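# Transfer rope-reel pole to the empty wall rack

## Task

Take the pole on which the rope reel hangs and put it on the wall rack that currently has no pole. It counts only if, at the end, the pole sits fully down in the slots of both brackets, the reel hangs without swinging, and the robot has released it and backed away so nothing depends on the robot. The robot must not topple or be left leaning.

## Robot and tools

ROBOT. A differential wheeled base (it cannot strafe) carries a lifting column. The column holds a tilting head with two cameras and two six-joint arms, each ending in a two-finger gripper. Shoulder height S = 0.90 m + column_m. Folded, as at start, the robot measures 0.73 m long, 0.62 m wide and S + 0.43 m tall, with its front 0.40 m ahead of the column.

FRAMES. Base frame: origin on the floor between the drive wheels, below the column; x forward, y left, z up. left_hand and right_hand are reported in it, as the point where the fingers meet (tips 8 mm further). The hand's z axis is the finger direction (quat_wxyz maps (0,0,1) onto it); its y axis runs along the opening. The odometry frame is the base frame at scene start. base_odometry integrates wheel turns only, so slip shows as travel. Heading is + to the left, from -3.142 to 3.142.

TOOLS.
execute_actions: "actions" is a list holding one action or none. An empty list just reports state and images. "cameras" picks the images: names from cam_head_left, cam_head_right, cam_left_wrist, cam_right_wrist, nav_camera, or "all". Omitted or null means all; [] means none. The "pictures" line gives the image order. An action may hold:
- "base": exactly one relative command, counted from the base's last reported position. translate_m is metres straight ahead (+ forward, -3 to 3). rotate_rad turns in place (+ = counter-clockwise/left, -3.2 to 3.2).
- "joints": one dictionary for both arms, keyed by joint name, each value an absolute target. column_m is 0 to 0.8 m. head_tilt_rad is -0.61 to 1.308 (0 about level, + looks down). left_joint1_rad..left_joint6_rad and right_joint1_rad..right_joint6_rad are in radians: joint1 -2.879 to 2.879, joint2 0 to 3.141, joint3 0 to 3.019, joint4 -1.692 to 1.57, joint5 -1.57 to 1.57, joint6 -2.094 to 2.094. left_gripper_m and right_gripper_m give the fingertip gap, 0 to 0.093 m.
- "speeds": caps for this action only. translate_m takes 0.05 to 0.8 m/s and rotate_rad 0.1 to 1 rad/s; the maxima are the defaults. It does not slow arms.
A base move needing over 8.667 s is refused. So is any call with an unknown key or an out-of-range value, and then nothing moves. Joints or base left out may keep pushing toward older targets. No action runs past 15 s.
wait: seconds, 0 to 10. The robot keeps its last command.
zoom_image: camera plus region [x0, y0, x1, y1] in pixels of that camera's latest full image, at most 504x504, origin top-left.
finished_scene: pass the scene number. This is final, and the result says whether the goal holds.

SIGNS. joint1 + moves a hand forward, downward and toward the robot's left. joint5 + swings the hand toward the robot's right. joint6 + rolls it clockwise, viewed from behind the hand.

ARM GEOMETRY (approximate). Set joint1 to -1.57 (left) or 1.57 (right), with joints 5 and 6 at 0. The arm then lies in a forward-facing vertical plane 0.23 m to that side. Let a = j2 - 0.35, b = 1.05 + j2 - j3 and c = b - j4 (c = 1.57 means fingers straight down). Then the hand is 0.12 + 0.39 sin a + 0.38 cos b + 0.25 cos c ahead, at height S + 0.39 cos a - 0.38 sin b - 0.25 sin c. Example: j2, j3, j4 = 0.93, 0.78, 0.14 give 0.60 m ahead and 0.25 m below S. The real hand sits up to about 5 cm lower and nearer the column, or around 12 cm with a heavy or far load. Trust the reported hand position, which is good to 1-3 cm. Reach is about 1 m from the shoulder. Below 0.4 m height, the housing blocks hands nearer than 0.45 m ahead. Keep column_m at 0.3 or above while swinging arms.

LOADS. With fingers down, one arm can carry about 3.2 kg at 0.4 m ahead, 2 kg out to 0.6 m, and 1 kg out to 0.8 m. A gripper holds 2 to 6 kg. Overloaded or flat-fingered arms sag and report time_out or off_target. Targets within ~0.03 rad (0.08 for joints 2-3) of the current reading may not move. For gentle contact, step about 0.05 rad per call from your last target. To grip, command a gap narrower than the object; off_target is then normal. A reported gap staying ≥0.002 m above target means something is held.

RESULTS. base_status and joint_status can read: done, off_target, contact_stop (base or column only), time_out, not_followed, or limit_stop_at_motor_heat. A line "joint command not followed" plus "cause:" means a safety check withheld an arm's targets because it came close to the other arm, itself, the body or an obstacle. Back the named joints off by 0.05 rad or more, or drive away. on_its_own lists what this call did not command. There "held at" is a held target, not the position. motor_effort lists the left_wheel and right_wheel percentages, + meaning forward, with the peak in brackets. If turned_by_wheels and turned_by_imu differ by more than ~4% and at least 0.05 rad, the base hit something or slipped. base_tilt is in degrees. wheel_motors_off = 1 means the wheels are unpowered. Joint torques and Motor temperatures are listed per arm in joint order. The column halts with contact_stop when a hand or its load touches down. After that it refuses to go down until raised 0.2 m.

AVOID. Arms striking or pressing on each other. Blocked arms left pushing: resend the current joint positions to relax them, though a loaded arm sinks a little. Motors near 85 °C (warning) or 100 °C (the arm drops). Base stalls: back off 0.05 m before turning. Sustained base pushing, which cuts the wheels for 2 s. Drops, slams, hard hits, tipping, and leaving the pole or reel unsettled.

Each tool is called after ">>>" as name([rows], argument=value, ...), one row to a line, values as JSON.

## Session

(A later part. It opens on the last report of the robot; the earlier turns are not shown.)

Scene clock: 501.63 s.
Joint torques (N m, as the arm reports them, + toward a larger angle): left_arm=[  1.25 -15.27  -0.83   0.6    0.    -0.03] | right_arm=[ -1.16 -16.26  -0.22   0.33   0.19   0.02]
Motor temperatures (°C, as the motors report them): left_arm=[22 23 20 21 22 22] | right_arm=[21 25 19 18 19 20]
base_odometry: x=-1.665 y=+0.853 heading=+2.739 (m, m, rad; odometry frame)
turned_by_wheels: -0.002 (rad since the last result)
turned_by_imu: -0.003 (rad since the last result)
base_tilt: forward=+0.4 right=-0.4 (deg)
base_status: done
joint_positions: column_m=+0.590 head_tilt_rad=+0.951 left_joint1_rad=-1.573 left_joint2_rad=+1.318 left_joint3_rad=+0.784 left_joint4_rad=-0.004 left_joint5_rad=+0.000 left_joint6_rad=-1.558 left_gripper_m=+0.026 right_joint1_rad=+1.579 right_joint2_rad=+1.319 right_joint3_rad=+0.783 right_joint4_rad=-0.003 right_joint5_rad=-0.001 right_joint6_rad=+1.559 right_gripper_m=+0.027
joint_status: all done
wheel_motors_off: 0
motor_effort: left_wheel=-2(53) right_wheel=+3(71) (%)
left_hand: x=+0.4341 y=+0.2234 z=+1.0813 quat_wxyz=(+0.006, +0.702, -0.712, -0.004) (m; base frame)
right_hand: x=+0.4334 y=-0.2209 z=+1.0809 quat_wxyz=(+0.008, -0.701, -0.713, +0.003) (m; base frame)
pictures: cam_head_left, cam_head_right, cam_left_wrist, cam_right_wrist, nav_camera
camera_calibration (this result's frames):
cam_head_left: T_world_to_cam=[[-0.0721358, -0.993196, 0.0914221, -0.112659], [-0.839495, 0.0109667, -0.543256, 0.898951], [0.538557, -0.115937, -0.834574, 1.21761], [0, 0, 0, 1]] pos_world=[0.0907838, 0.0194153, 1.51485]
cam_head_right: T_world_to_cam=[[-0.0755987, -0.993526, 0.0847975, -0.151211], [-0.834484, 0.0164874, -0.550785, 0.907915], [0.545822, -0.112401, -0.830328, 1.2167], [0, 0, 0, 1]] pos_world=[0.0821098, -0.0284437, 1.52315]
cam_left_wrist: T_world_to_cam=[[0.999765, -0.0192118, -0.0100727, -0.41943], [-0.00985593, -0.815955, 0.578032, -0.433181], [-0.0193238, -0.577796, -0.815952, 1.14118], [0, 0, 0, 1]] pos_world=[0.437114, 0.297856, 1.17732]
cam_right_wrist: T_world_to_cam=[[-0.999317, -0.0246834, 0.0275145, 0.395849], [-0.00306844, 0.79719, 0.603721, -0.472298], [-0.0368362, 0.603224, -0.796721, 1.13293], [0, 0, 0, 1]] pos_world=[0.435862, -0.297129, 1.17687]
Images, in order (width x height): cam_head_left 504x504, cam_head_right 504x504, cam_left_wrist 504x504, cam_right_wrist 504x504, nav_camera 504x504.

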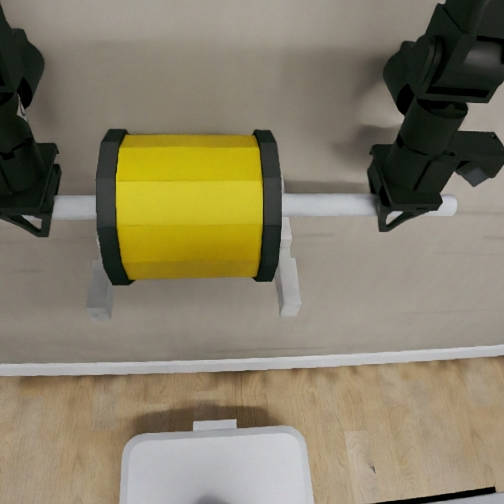

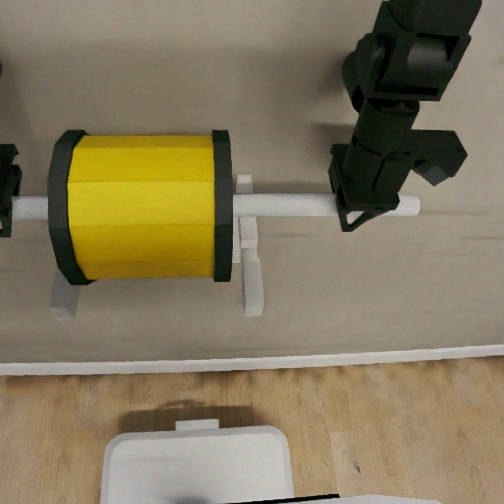

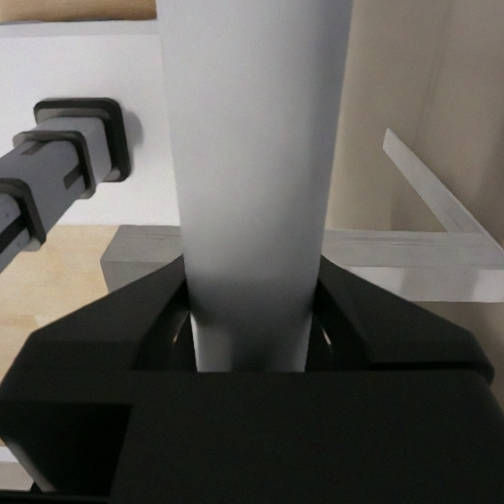

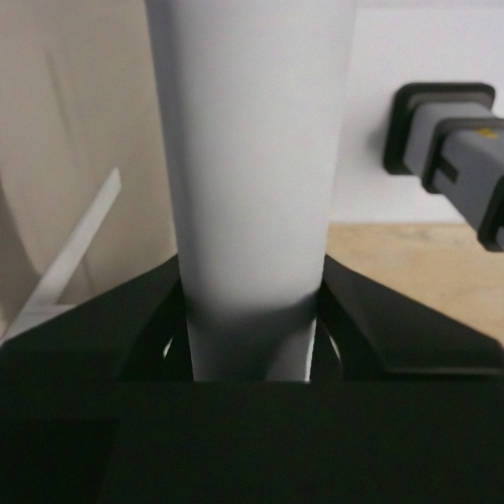

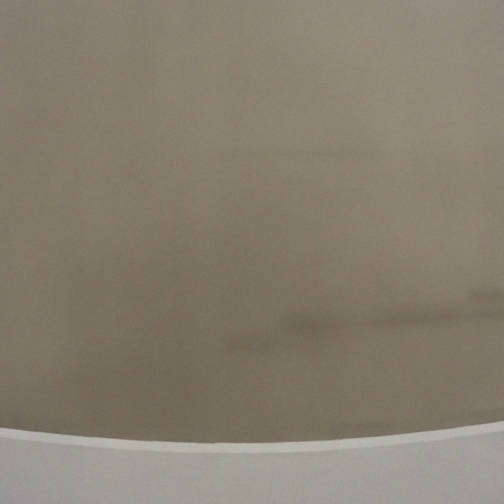

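>>> zoom_image(camera="cam_head_right", region=[200, 160, 320, 330])

>>> zoom_image(camera="cam_left_wrist", region=[80, 100, 504, 380])

Region (200, 160, 320, 330) of cam_head_right's 504x504 image, scaled by 2.965, with more detail than that image has; it fills the left 356 columns of this view, and the rest is white.

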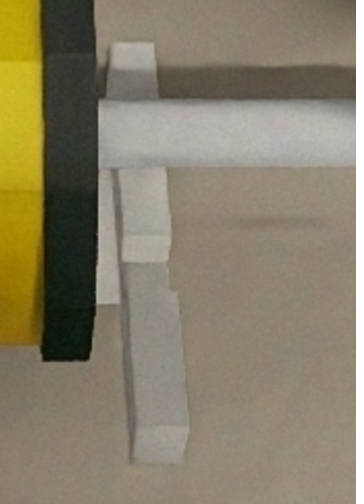

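Region (80, 100, 504, 380) of cam_left_wrist's 504x504 image, scaled by 1.189, with more detail than that image has; it fills the top 333 rows of this view, and the rest is white.

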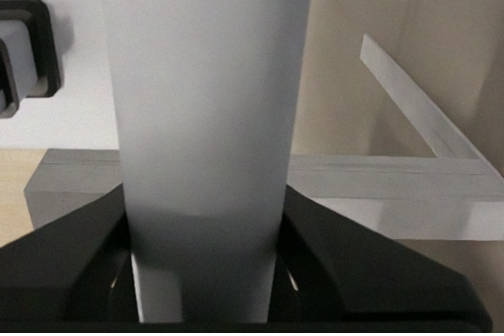

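>>> execute_actions([
  {"joints":{"column_m":0.52}},
])

Scene clock: 524.70 s.
Joint torques (N m, as the arm reports them, + toward a larger angle): left_arm=[  1.19 -15.47  -0.65   0.73   0.    -0.03] | right_arm=[ -1.19 -16.16  -0.35   0.36   0.21   0.04]
Motor temperatures (°C, as the motors report them): left_arm=[22 24 20 21 22 22] | right_arm=[21 25 19 18 19 20]
base_odometry: x=-1.665 y=+0.853 heading=+2.739 (m, m, rad; odometry frame)
turned_by_wheels: +0.000 (rad since the last result)
turned_by_imu: -0.001 (rad since the last result)
base_tilt: forward=+0.5 right=-0.4 (deg)
base_status: not commanded
joint_positions: column_m=+0.520 head_tilt_rad=+0.951 left_joint1_rad=-1.573 left_joint2_rad=+1.318 left_joint3_rad=+0.784 left_joint4_rad=-0.004 left_joint5_rad=+0.000 left_joint6_rad=-1.558 left_gripper_m=+0.026 right_joint1_rad=+1.579 right_joint2_rad=+1.319 right_joint3_rad=+0.783 right_joint4_rad=-0.003 right_joint5_rad=-0.001 right_joint6_rad=+1.559 right_gripper_m=+0.027
joint_status: all done
wheel_motors_off: 0
motor_effort: left_wheel=-3(4) right_wheel=+4(5) (%)
left_hand: x=+0.4341 y=+0.2234 z=+1.0114 quat_wxyz=(+0.006, +0.702, -0.712, -0.004) (m; base frame)
right_hand: x=+0.4334 y=-0.2209 z=+1.0110 quat_wxyz=(+0.008, -0.701, -0.713, +0.003) (m; base frame)
pictures: cam_head_left, cam_head_right, cam_left_wrist, cam_right_wrist, nav_camera
camera_calibration (this result's frames):
cam_head_left: T_world_to_cam=[[-0.0721358, -0.993196, 0.0914221, -0.106273], [-0.839495, 0.0109667, -0.543256, 0.861005], [0.538558, -0.115937, -0.834574, 1.15932], [0, 0, 0, 1]] pos_world=[0.0907838, 0.0194153, 1.445]
cam_head_right: T_world_to_cam=[[-0.0755987, -0.993526, 0.0847975, -0.145288], [-0.834484, 0.0164874, -0.550785, 0.869444], [0.545822, -0.112401, -0.830328, 1.1587], [0, 0, 0, 1]] pos_world=[0.0821098, -0.0284437, 1.4533]
cam_left_wrist: T_world_to_cam=[[0.999765, -0.0192118, -0.0100727, -0.420134], [-0.00985593, -0.815955, 0.578032, -0.392806], [-0.0193238, -0.577796, -0.815952, 1.08419], [0, 0, 0, 1]] pos_world=[0.437114, 0.297856, 1.10747]
cam_right_wrist: T_world_to_cam=[[-0.999317, -0.0246834, 0.0275145, 0.397771], [-0.00306844, 0.79719, 0.603721, -0.430129], [-0.0368362, 0.603224, -0.796721, 1.07728], [0, 0, 0, 1]] pos_world=[0.435862, -0.297129, 1.10703]
Images, in order (width x height): cam_head_left 504x504, cam_head_right 504x504, cam_left_wrist 504x504, cam_right_wrist 504x504, nav_camera 504x504.

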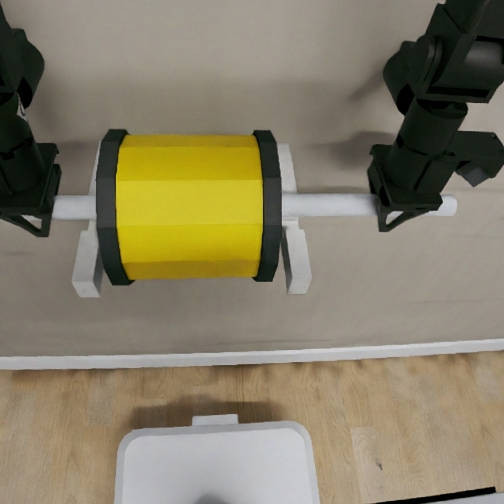

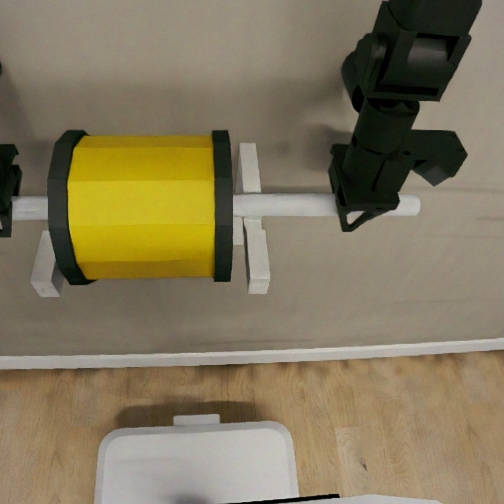

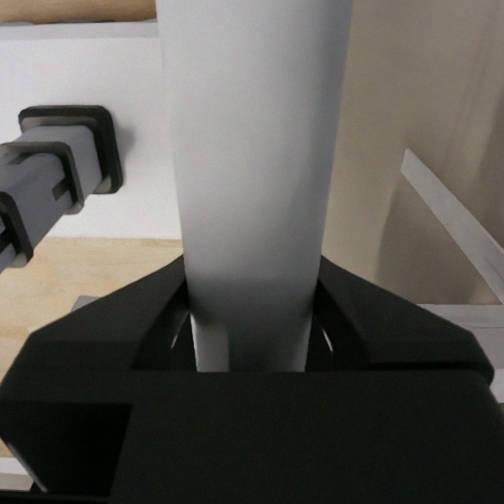

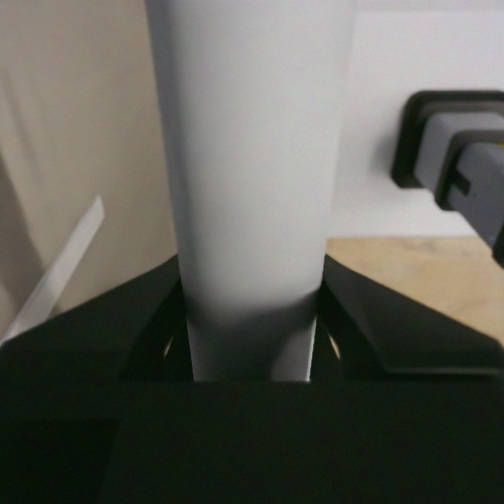

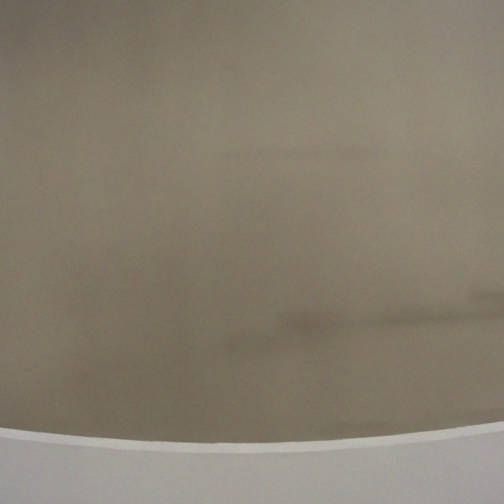

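>>> zoom_image(camera="cam_head_right", region=[210, 130, 330, 300])

>>> zoom_image(camera="cam_head_left", region=[40, 130, 160, 310])

Region (210, 130, 330, 300) of cam_head_right's 504x504 image, scaled by 2.965, with more detail than that image has; it fills the left 356 columns of this view, and the rest is white.

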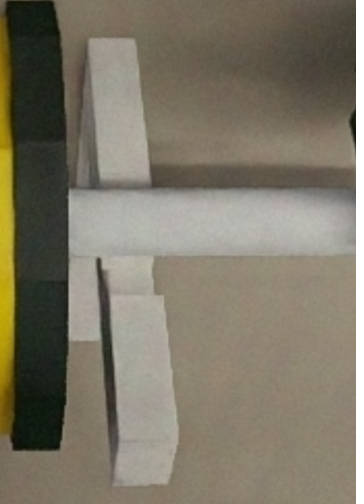

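Region (40, 130, 160, 310) of cam_head_left's 504x504 image, scaled by 2.800, with more detail than that image has.

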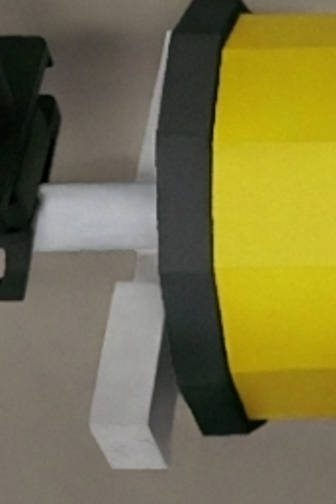

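>>> execute_actions([
  {"joints":{"column_m":0.485}},
], cameras=["cam_head_left","cam_head_right","cam_left_wrist"])

Scene clock: 543.33 s.
Joint torques (N m, as the arm reports them, + toward a larger angle): left_arm=[  1.24 -15.69  -1.1    0.57   0.    -0.06] | right_arm=[ -1.29 -16.22  -0.2    0.36   0.19   0.  ]
Motor temperatures (°C, as the motors report them): left_arm=[22 24 20 21 22 22] | right_arm=[21 25 19 18 19 20]
base_odometry: x=-1.665 y=+0.853 heading=+2.739 (m, m, rad; odometry frame)
turned_by_wheels: +0.000 (rad since the last result)
turned_by_imu: +0.000 (rad since the last result)
base_tilt: forward=+0.4 right=-0.5 (deg)
base_status: not commanded
joint_positions: column_m=+0.485 head_tilt_rad=+0.951 left_joint1_rad=-1.573 left_joint2_rad=+1.318 left_joint3_rad=+0.787 left_joint4_rad=-0.004 left_joint5_rad=+0.000 left_joint6_rad=-1.555 left_gripper_m=+0.026 right_joint1_rad=+1.579 right_joint2_rad=+1.319 right_joint3_rad=+0.783 right_joint4_rad=-0.003 right_joint5_rad=-0.001 right_joint6_rad=+1.563 right_gripper_m=+0.027
joint_status: all done
wheel_motors_off: 0
motor_effort: left_wheel=-5(5) right_wheel=+5(5) (%)
left_hand: x=+0.4361 y=+0.2234 z=+0.9764 quat_wxyz=(+0.005, +0.701, -0.713, -0.003) (m; base frame)
right_hand: x=+0.4334 y=-0.2209 z=+0.9760 quat_wxyz=(+0.008, -0.703, -0.711, +0.003) (m; base frame)
pictures: cam_head_left, cam_head_right, cam_left_wrist
camera_calibration (this result's frames):
cam_head_left: T_world_to_cam=[[-0.0721358, -0.993196, 0.0914221, -0.103072], [-0.839495, 0.0109667, -0.543256, 0.841985], [0.538558, -0.115937, -0.834574, 1.1301], [0, 0, 0, 1]] pos_world=[0.0907838, 0.0194153, 1.40999]
cam_head_right: T_world_to_cam=[[-0.0755987, -0.993526, 0.0847975, -0.142319], [-0.834484, 0.0164874, -0.550785, 0.850161], [0.545822, -0.112401, -0.830328, 1.12963], [0, 0, 0, 1]] pos_world=[0.0821098, -0.0284437, 1.41829]
cam_left_wrist: T_world_to_cam=[[0.999739, -0.0218751, -0.00663444, -0.425247], [-0.0140167, -0.815901, 0.578021, -0.370726], [-0.0180573, -0.577777, -0.815995, 1.05512], [0, 0, 0, 1]] pos_world=[0.438992, 0.297849, 1.07244]
Images, in order (width x height): cam_head_left 504x504, cam_head_right 504x504, cam_left_wrist 504x504.

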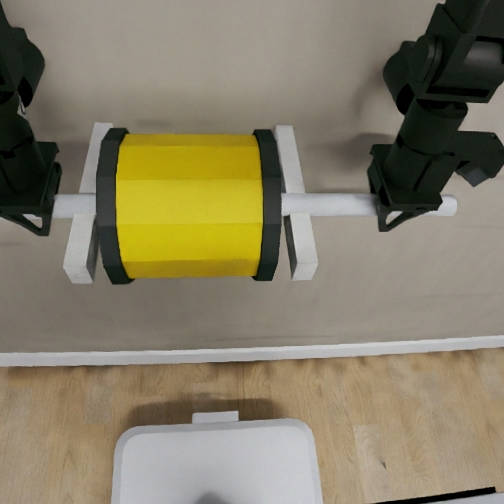

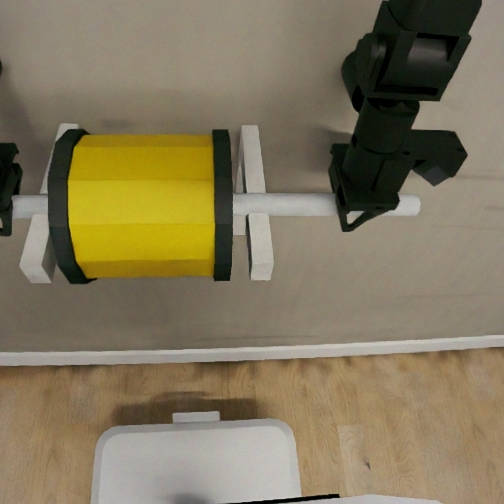

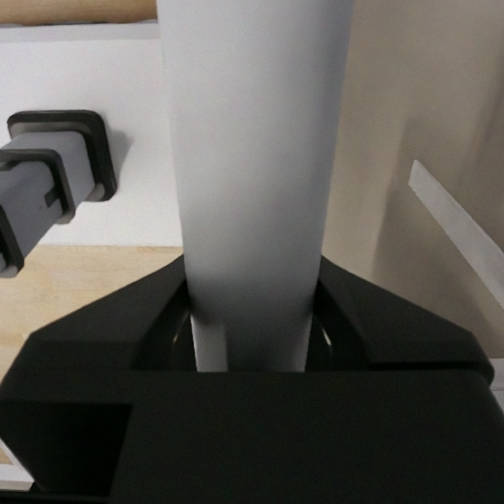

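>>> execute_actions([
  {"joints":{"column_m":0.46}},
], cameras=["cam_head_left","cam_head_right"])

>>> zoom_image(camera="cam_head_right", region=[200, 110, 340, 290])

>>> zoom_image(camera="cam_head_left", region=[30, 110, 170, 290])

Scene clock: 549.27 s.
Joint torques (N m, as the arm reports them, + toward a larger angle): left_arm=[  1.2  -10.52   1.65   0.73   0.    -0.06] | right_arm=[ -1.21 -11.39   2.22   0.58   0.2    0.01]
Motor temperatures (°C, as the motors report them): left_arm=[22 24 20 21 22 22] | right_arm=[21 25 19 18 19 20]
base_odometry: x=-1.665 y=+0.853 heading=+2.739 (m, m, rad; odometry frame)
turned_by_wheels: +0.000 (rad since the last result)
turned_by_imu: +0.000 (rad since the last result)
base_tilt: forward=+0.3 right=-0.5 (deg)
base_status: not commanded
joint_positions: column_m=+0.460 head_tilt_rad=+0.951 left_joint1_rad=-1.573 left_joint2_rad=+1.261 left_joint3_rad=+0.753 left_joint4_rad=-0.006 left_joint5_rad=+0.000 left_joint6_rad=-1.554 left_gripper_m=+0.026 right_joint1_rad=+1.579 right_joint2_rad=+1.263 right_joint3_rad=+0.752 right_joint4_rad=-0.010 right_joint5_rad=-0.001 right_joint6_rad=+1.563 right_gripper_m=+0.027
joint_status: all done
wheel_motors_off: 0
motor_effort: left_wheel=-1(7) right_wheel=+7(7) (%)
left_hand: x=+0.4374 y=+0.2234 z=+0.9693 quat_wxyz=(-0.003, +0.701, -0.713, +0.004) (m; base frame)
right_hand: x=+0.4346 y=-0.2210 z=+0.9684 quat_wxyz=(+0.002, -0.703, -0.711, -0.004) (m; base frame)
pictures: cam_head_left, cam_head_right
camera_calibration (this result's frames):
cam_head_left: T_world_to_cam=[[-0.0721358, -0.993196, 0.0914221, -0.10079], [-0.839495, 0.0109667, -0.543256, 0.828426], [0.538557, -0.115937, -0.834575, 1.10927], [0, 0, 0, 1]] pos_world=[0.0907838, 0.0194153, 1.38503]
cam_head_right: T_world_to_cam=[[-0.0755987, -0.993526, 0.0847975, -0.140203], [-0.834484, 0.0164874, -0.550785, 0.836414], [0.545821, -0.112401, -0.830328, 1.10891], [0, 0, 0, 1]] pos_world=[0.0821098, -0.0284437, 1.39333]
Images, in order (width x height): cam_head_left 504x504, cam_head_right 504x504.

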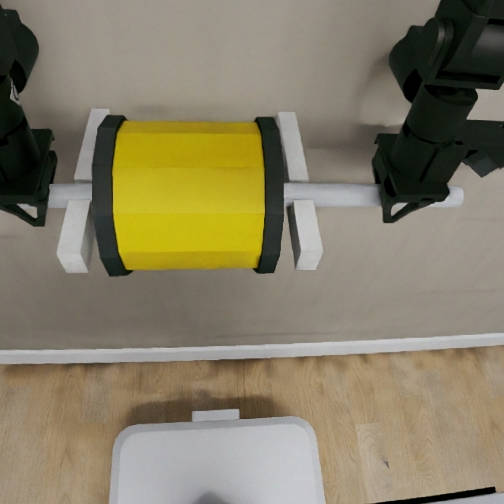

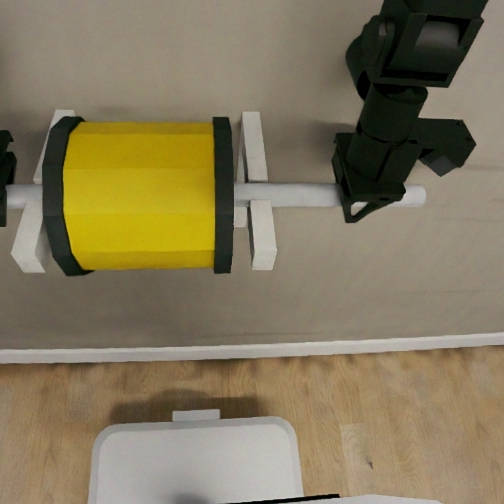

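Region (200, 110, 340, 290) of cam_head_right's 504x504 image, scaled by 2.800, with more detail than that image has.

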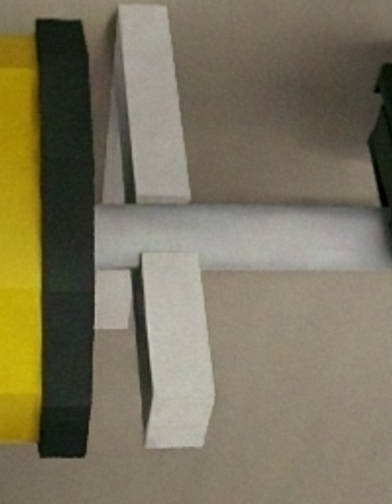

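Region (30, 110, 170, 290) of cam_head_left's 504x504 image, scaled by 2.800, with more detail than that image has.

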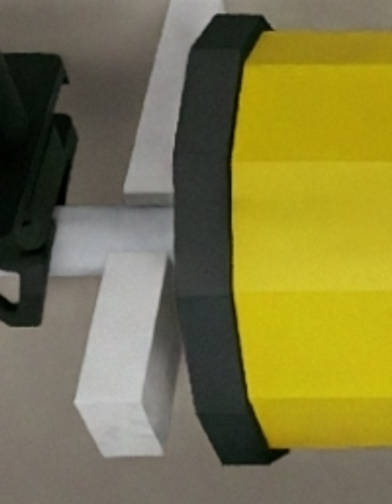

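>>> execute_actions([
  {"joints":{"column_m":0.473}},
], cameras=[])

>>> execute_actions([
  {"joints":{"left_gripper_m":0.08,"right_gripper_m":0.08}},
], cameras=["cam_head_left","cam_head_right","cam_left_wrist","cam_right_wrist"])

Scene clock: 564.83 s.
Joint torques (N m, as the arm reports them, + toward a larger angle): left_arm=[  1.16 -13.74  -0.19   0.7    0.    -0.06] | right_arm=[ -1.31 -14.45   0.4    0.65   0.19  -0.01]
Motor temperatures (°C, as the motors report them): left_arm=[22 23 21 21 22 22] | right_arm=[21 24 19 18 19 20]
base_odometry: x=-1.665 y=+0.853 heading=+2.739 (m, m, rad; odometry frame)
turned_by_wheels: +0.000 (rad since the last result)
turned_by_imu: +0.000 (rad since the last result)
base_tilt: forward=+0.4 right=-0.5 (deg)
base_status: not commanded
joint_positions: column_m=+0.473 head_tilt_rad=+0.951 left_joint1_rad=-1.573 left_joint2_rad=+1.297 left_joint3_rad=+0.776 left_joint4_rad=-0.006 left_joint5_rad=+0.000 left_joint6_rad=-1.554 left_gripper_m=+0.026 right_joint1_rad=+1.579 right_joint2_rad=+1.301 right_joint3_rad=+0.774 right_joint4_rad=-0.010 right_joint5_rad=-0.001 right_joint6_rad=+1.563 right_gripper_m=+0.027
joint_status: all done
wheel_motors_off: 0
motor_effort: left_wheel=-4(4) right_wheel=+5(8) (%)
left_hand: x=+0.4369 y=+0.2234 z=+0.9707 quat_wxyz=(+0.002, +0.701, -0.713, -0.001) (m; base frame)
right_hand: x=+0.4336 y=-0.2210 z=+0.9696 quat_wxyz=(+0.007, -0.703, -0.711, +0.002) (m; base frame)
pictures: none
No camera images: the call's "cameras" was empty. Leave "cameras" out to get every camera's image.

Scene clock: 565.50 s.
Joint torques (N m, as the arm reports them, + toward a larger angle): left_arm=[  1.2  -13.51  -0.22   0.71   0.    -0.03] | right_arm=[ -1.35 -14.57   0.43   0.61   0.2   -0.02]
Motor temperatures (°C, as the motors report them): left_arm=[22 23 21 21 22 22] | right_arm=[21 24 19 18 19 20]
base_odometry: x=-1.665 y=+0.853 heading=+2.739 (m, m, rad; odometry frame)
turned_by_wheels: +0.000 (rad since the last result)
turned_by_imu: +0.000 (rad since the last result)
base_tilt: forward=+0.4 right=-0.4 (deg)
base_status: not commanded
joint_positions: column_m=+0.473 head_tilt_rad=+0.951 left_joint1_rad=-1.573 left_joint2_rad=+1.297 left_joint3_rad=+0.777 left_joint4_rad=-0.006 left_joint5_rad=+0.000 left_joint6_rad=-1.558 left_gripper_m=+0.080 right_joint1_rad=+1.579 right_joint2_rad=+1.301 right_joint3_rad=+0.775 right_joint4_rad=-0.010 right_joint5_rad=-0.001 right_joint6_rad=+1.563 right_gripper_m=+0.080
joint_status: all done
wheel_motors_off: 0
motor_effort: left_wheel=-4(5) right_wheel=+5(5) (%)
left_hand: x=+0.4374 y=+0.2234 z=+0.9707 quat_wxyz=(+0.002, +0.702, -0.712, -0.001) (m; base frame)
right_hand: x=+0.4340 y=-0.2209 z=+0.9696 quat_wxyz=(+0.007, -0.703, -0.711, +0.001) (m; base frame)
pictures: cam_head_left, cam_head_right, cam_left_wrist, cam_right_wrist
camera_calibration (this result's frames):
cam_head_left: T_world_to_cam=[[-0.0721351, -0.993196, 0.0914227, -0.101965], [-0.8395, 0.0109667, -0.543249, 0.835389], [0.538551, -0.115937, -0.834579, 1.11999], [0, 0, 0, 1]] pos_world=[0.0907833, 0.0194153, 1.39787]
cam_head_right: T_world_to_cam=[[-0.075598, -0.993526, 0.0847981, -0.141292], [-0.834489, 0.0164874, -0.550778, 0.843474], [0.545815, -0.112401, -0.830333, 1.11957], [0, 0, 0, 1]] pos_world=[0.0821094, -0.0284437, 1.40616]
cam_left_wrist: T_world_to_cam=[[0.99983, -0.0184282, 0.000986641, -0.434766], [-0.0156095, -0.815962, 0.577895, -0.366602], [-0.0098445, -0.577812, -0.81611, 1.04707], [0, 0, 0, 1]] pos_world=[0.439278, 0.297867, 1.06681]
cam_right_wrist: T_world_to_cam=[[-0.99949, -0.0204671, 0.0244985, 0.403507], [-0.00152851, 0.797226, 0.603678, -0.405729], [-0.0318864, 0.603333, -0.796851, 1.04236], [0, 0, 0, 1]] pos_world=[0.435918, -0.297173, 1.06565]
Images, in order (width x height): cam_head_left 504x504, cam_head_right 504x504, cam_left_wrist 504x504, cam_right_wrist 504x504.

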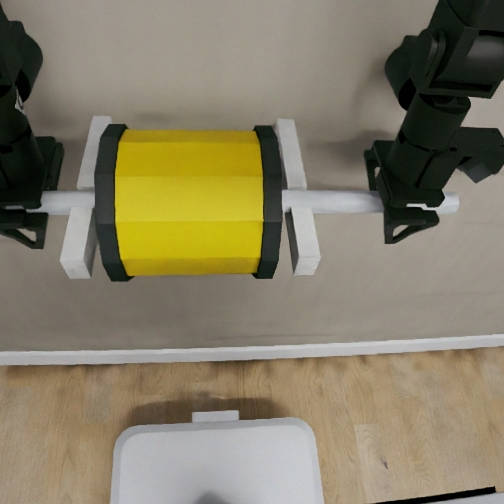

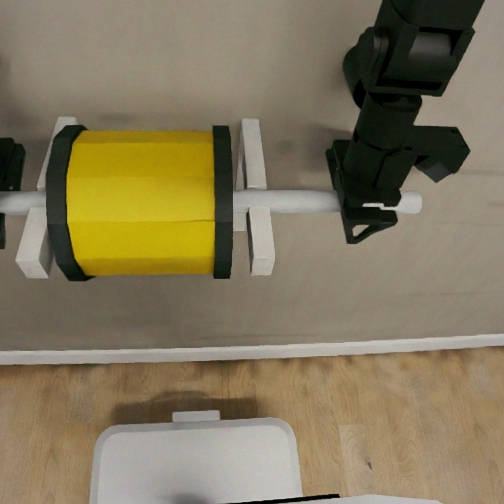

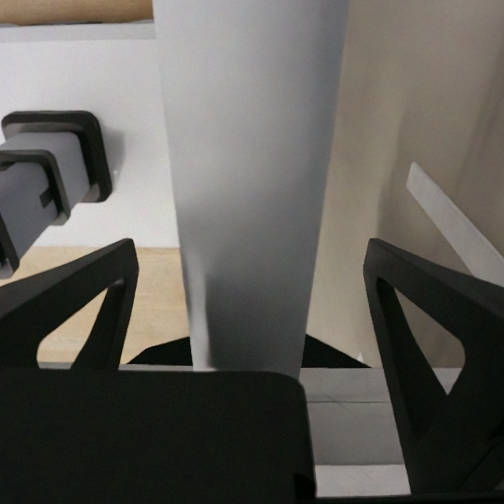

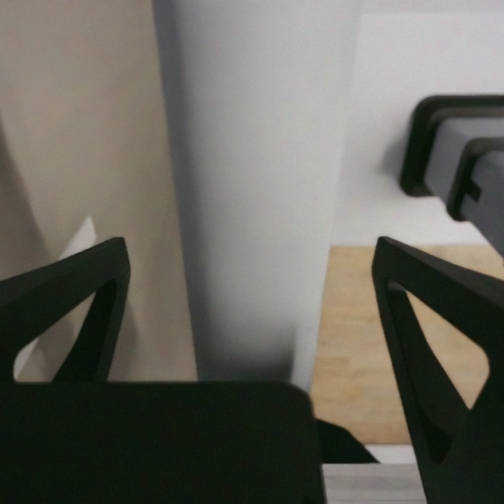

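Raise the hands to check the seat.

>>> execute_actions([
  {"joints":{"column_m":0.6}},
], cameras=["cam_head_left","cam_head_right","cam_left_wrist","cam_right_wrist"])

Scene clock: 572.03 s.
Joint torques (N m, as the arm reports them, + toward a larger angle): left_arm=[  1.23 -13.83  -0.29   0.7    0.    -0.02] | right_arm=[ -1.26 -14.72   0.36   0.52   0.2    0.  ]
Motor temperatures (°C, as the motors report them): left_arm=[22 23 21 21 22 22] | right_arm=[21 25 19 18 19 20]
base_odometry: x=-1.665 y=+0.853 heading=+2.739 (m, m, rad; odometry frame)
turned_by_wheels: +0.000 (rad since the last result)
turned_by_imu: -0.001 (rad since the last result)
base_tilt: forward=+0.4 right=-0.5 (deg)
base_status: not commanded
joint_positions: column_m=+0.600 head_tilt_rad=+0.951 left_joint1_rad=-1.573 left_joint2_rad=+1.297 left_joint3_rad=+0.777 left_joint4_rad=-0.006 left_joint5_rad=+0.000 left_joint6_rad=-1.558 left_gripper_m=+0.080 right_joint1_rad=+1.579 right_joint2_rad=+1.301 right_joint3_rad=+0.775 right_joint4_rad=-0.010 right_joint5_rad=-0.001 right_joint6_rad=+1.563 right_gripper_m=+0.080
joint_status: all done
wheel_motors_off: 0
motor_effort: left_wheel=-4(4) right_wheel=+6(6) (%)
left_hand: x=+0.4374 y=+0.2234 z=+1.0977 quat_wxyz=(+0.002, +0.702, -0.712, -0.001) (m; base frame)
right_hand: x=+0.4340 y=-0.2209 z=+1.0967 quat_wxyz=(+0.007, -0.703, -0.711, +0.001) (m; base frame)
pictures: cam_head_left, cam_head_right, cam_left_wrist, cam_right_wrist
camera_calibration (this result's frames):
cam_head_left: T_world_to_cam=[[-0.0721351, -0.993196, 0.0914227, -0.113577], [-0.8395, 0.0109667, -0.543249, 0.904391], [0.538551, -0.115937, -0.834579, 1.22599], [0, 0, 0, 1]] pos_world=[0.0907833, 0.0194153, 1.52488]
cam_head_right: T_world_to_cam=[[-0.075598, -0.993526, 0.0847981, -0.152063], [-0.834489, 0.0164874, -0.550778, 0.913431], [0.545815, -0.112401, -0.830333, 1.22504], [0, 0, 0, 1]] pos_world=[0.0821094, -0.0284437, 1.53318]
cam_left_wrist: T_world_to_cam=[[0.99983, -0.0184282, 0.000986641, -0.434892], [-0.0156095, -0.815962, 0.577895, -0.440004], [-0.0098445, -0.577812, -0.81611, 1.15073], [0, 0, 0, 1]] pos_world=[0.439278, 0.297867, 1.19383]
cam_right_wrist: T_world_to_cam=[[-0.99949, -0.0204671, 0.0244985, 0.400395], [-0.00152851, 0.797226, 0.603678, -0.482406], [-0.0318864, 0.603333, -0.796851, 1.14357], [0, 0, 0, 1]] pos_world=[0.435918, -0.297173, 1.19267]
Images, in order (width x height): cam_head_left 504x504, cam_head_right 504x504, cam_left_wrist 504x504, cam_right_wrist 504x504.

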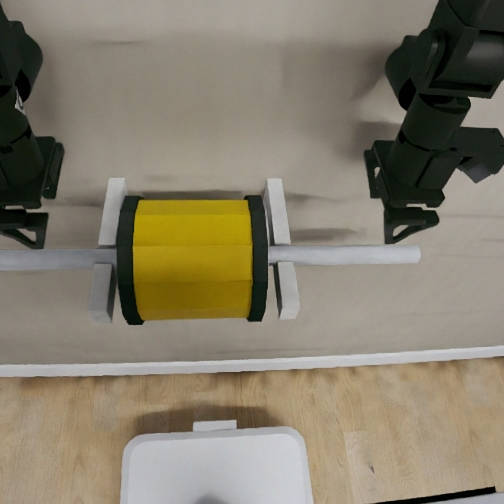

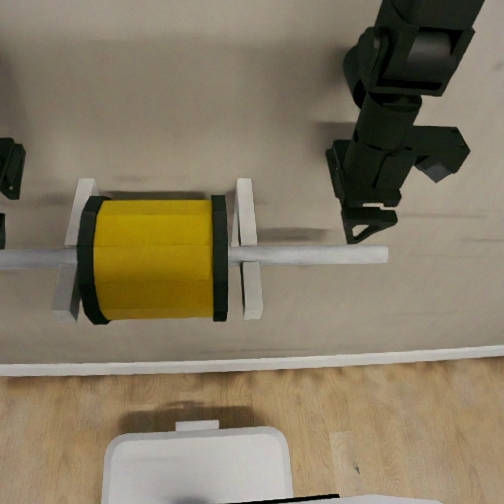

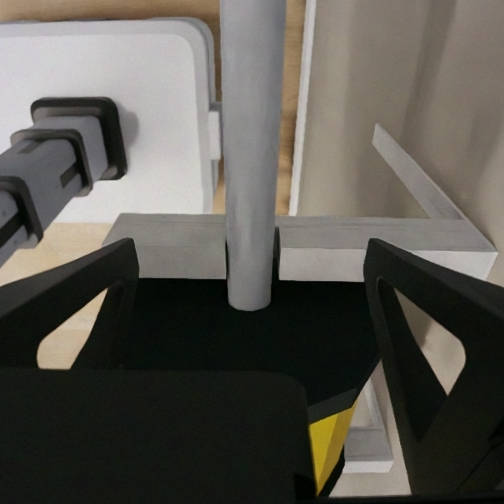

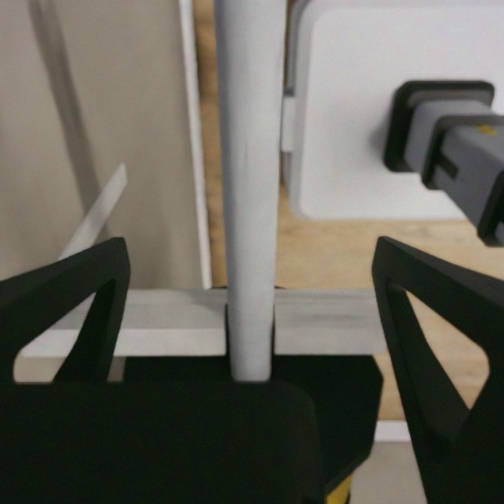

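Seated in both slots, as in the original. Back away.

>>> execute_actions([
  {"base":{"translate_m":-0.7},"joints":{"head_tilt_rad":0.5}},
], cameras=["cam_head_left","nav_camera"])

Scene clock: 579.47 s.
Joint torques (N m, as the arm reports them, + toward a larger angle): left_arm=[  1.32 -15.65  -0.43   0.89   0.    -0.02] | right_arm=[ -1.18 -14.71   0.19   0.67   0.2   -0.02]
Motor temperatures (°C, as the motors report them): left_arm=[22 23 21 21 22 22] | right_arm=[21 25 19 18 19 20]
base_odometry: x=-1.021 y=+0.578 heading=+2.737 (m, m, rad; odometry frame)
turned_by_wheels: -0.002 (rad since the last result)
turned_by_imu: +0.000 (rad since the last result)
base_tilt: forward=+0.4 right=-0.4 (deg)
base_status: done
joint_positions: column_m=+0.600 head_tilt_rad=+0.518 left_joint1_rad=-1.573 left_joint2_rad=+1.297 left_joint3_rad=+0.777 left_joint4_rad=-0.006 left_joint5_rad=+0.000 left_joint6_rad=-1.559 left_gripper_m=+0.080 right_joint1_rad=+1.579 right_joint2_rad=+1.301 right_joint3_rad=+0.777 right_joint4_rad=-0.010 right_joint5_rad=-0.001 right_joint6_rad=+1.563 right_gripper_m=+0.080
joint_status: all done
wheel_motors_off: 0
motor_effort: left_wheel=-1(77) right_wheel=+1(73) (%)
left_hand: x=+0.4379 y=+0.2234 z=+1.0977 quat_wxyz=(+0.002, +0.703, -0.712, +0.000) (m; base frame)
right_hand: x=+0.4355 y=-0.2209 z=+1.0966 quat_wxyz=(+0.006, -0.703, -0.711, +0.001) (m; base frame)
pictures: cam_head_left, nav_camera
camera_calibration (this result's frames):
cam_head_left: T_world_to_cam=[[-0.103835, -0.993196, 0.0527251, -0.050621], [-0.534137, 0.0109667, -0.845327, 1.36819], [0.838997, -0.115937, -0.531642, 0.73054], [0, 0, 0, 1]] pos_world=[0.112625, 0.0194153, 1.54762]
Images, in order (width x height): cam_head_left 504x504, nav_camera 504x504.

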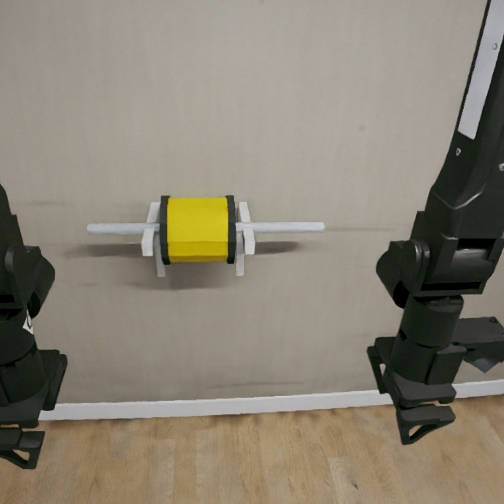

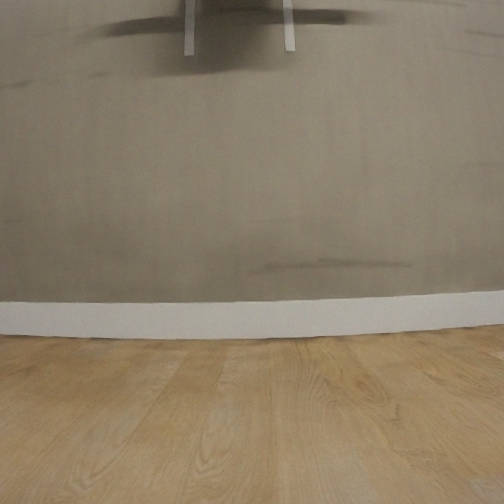

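>>> finished_scene(scene=1)

The scene is finished: the task was done.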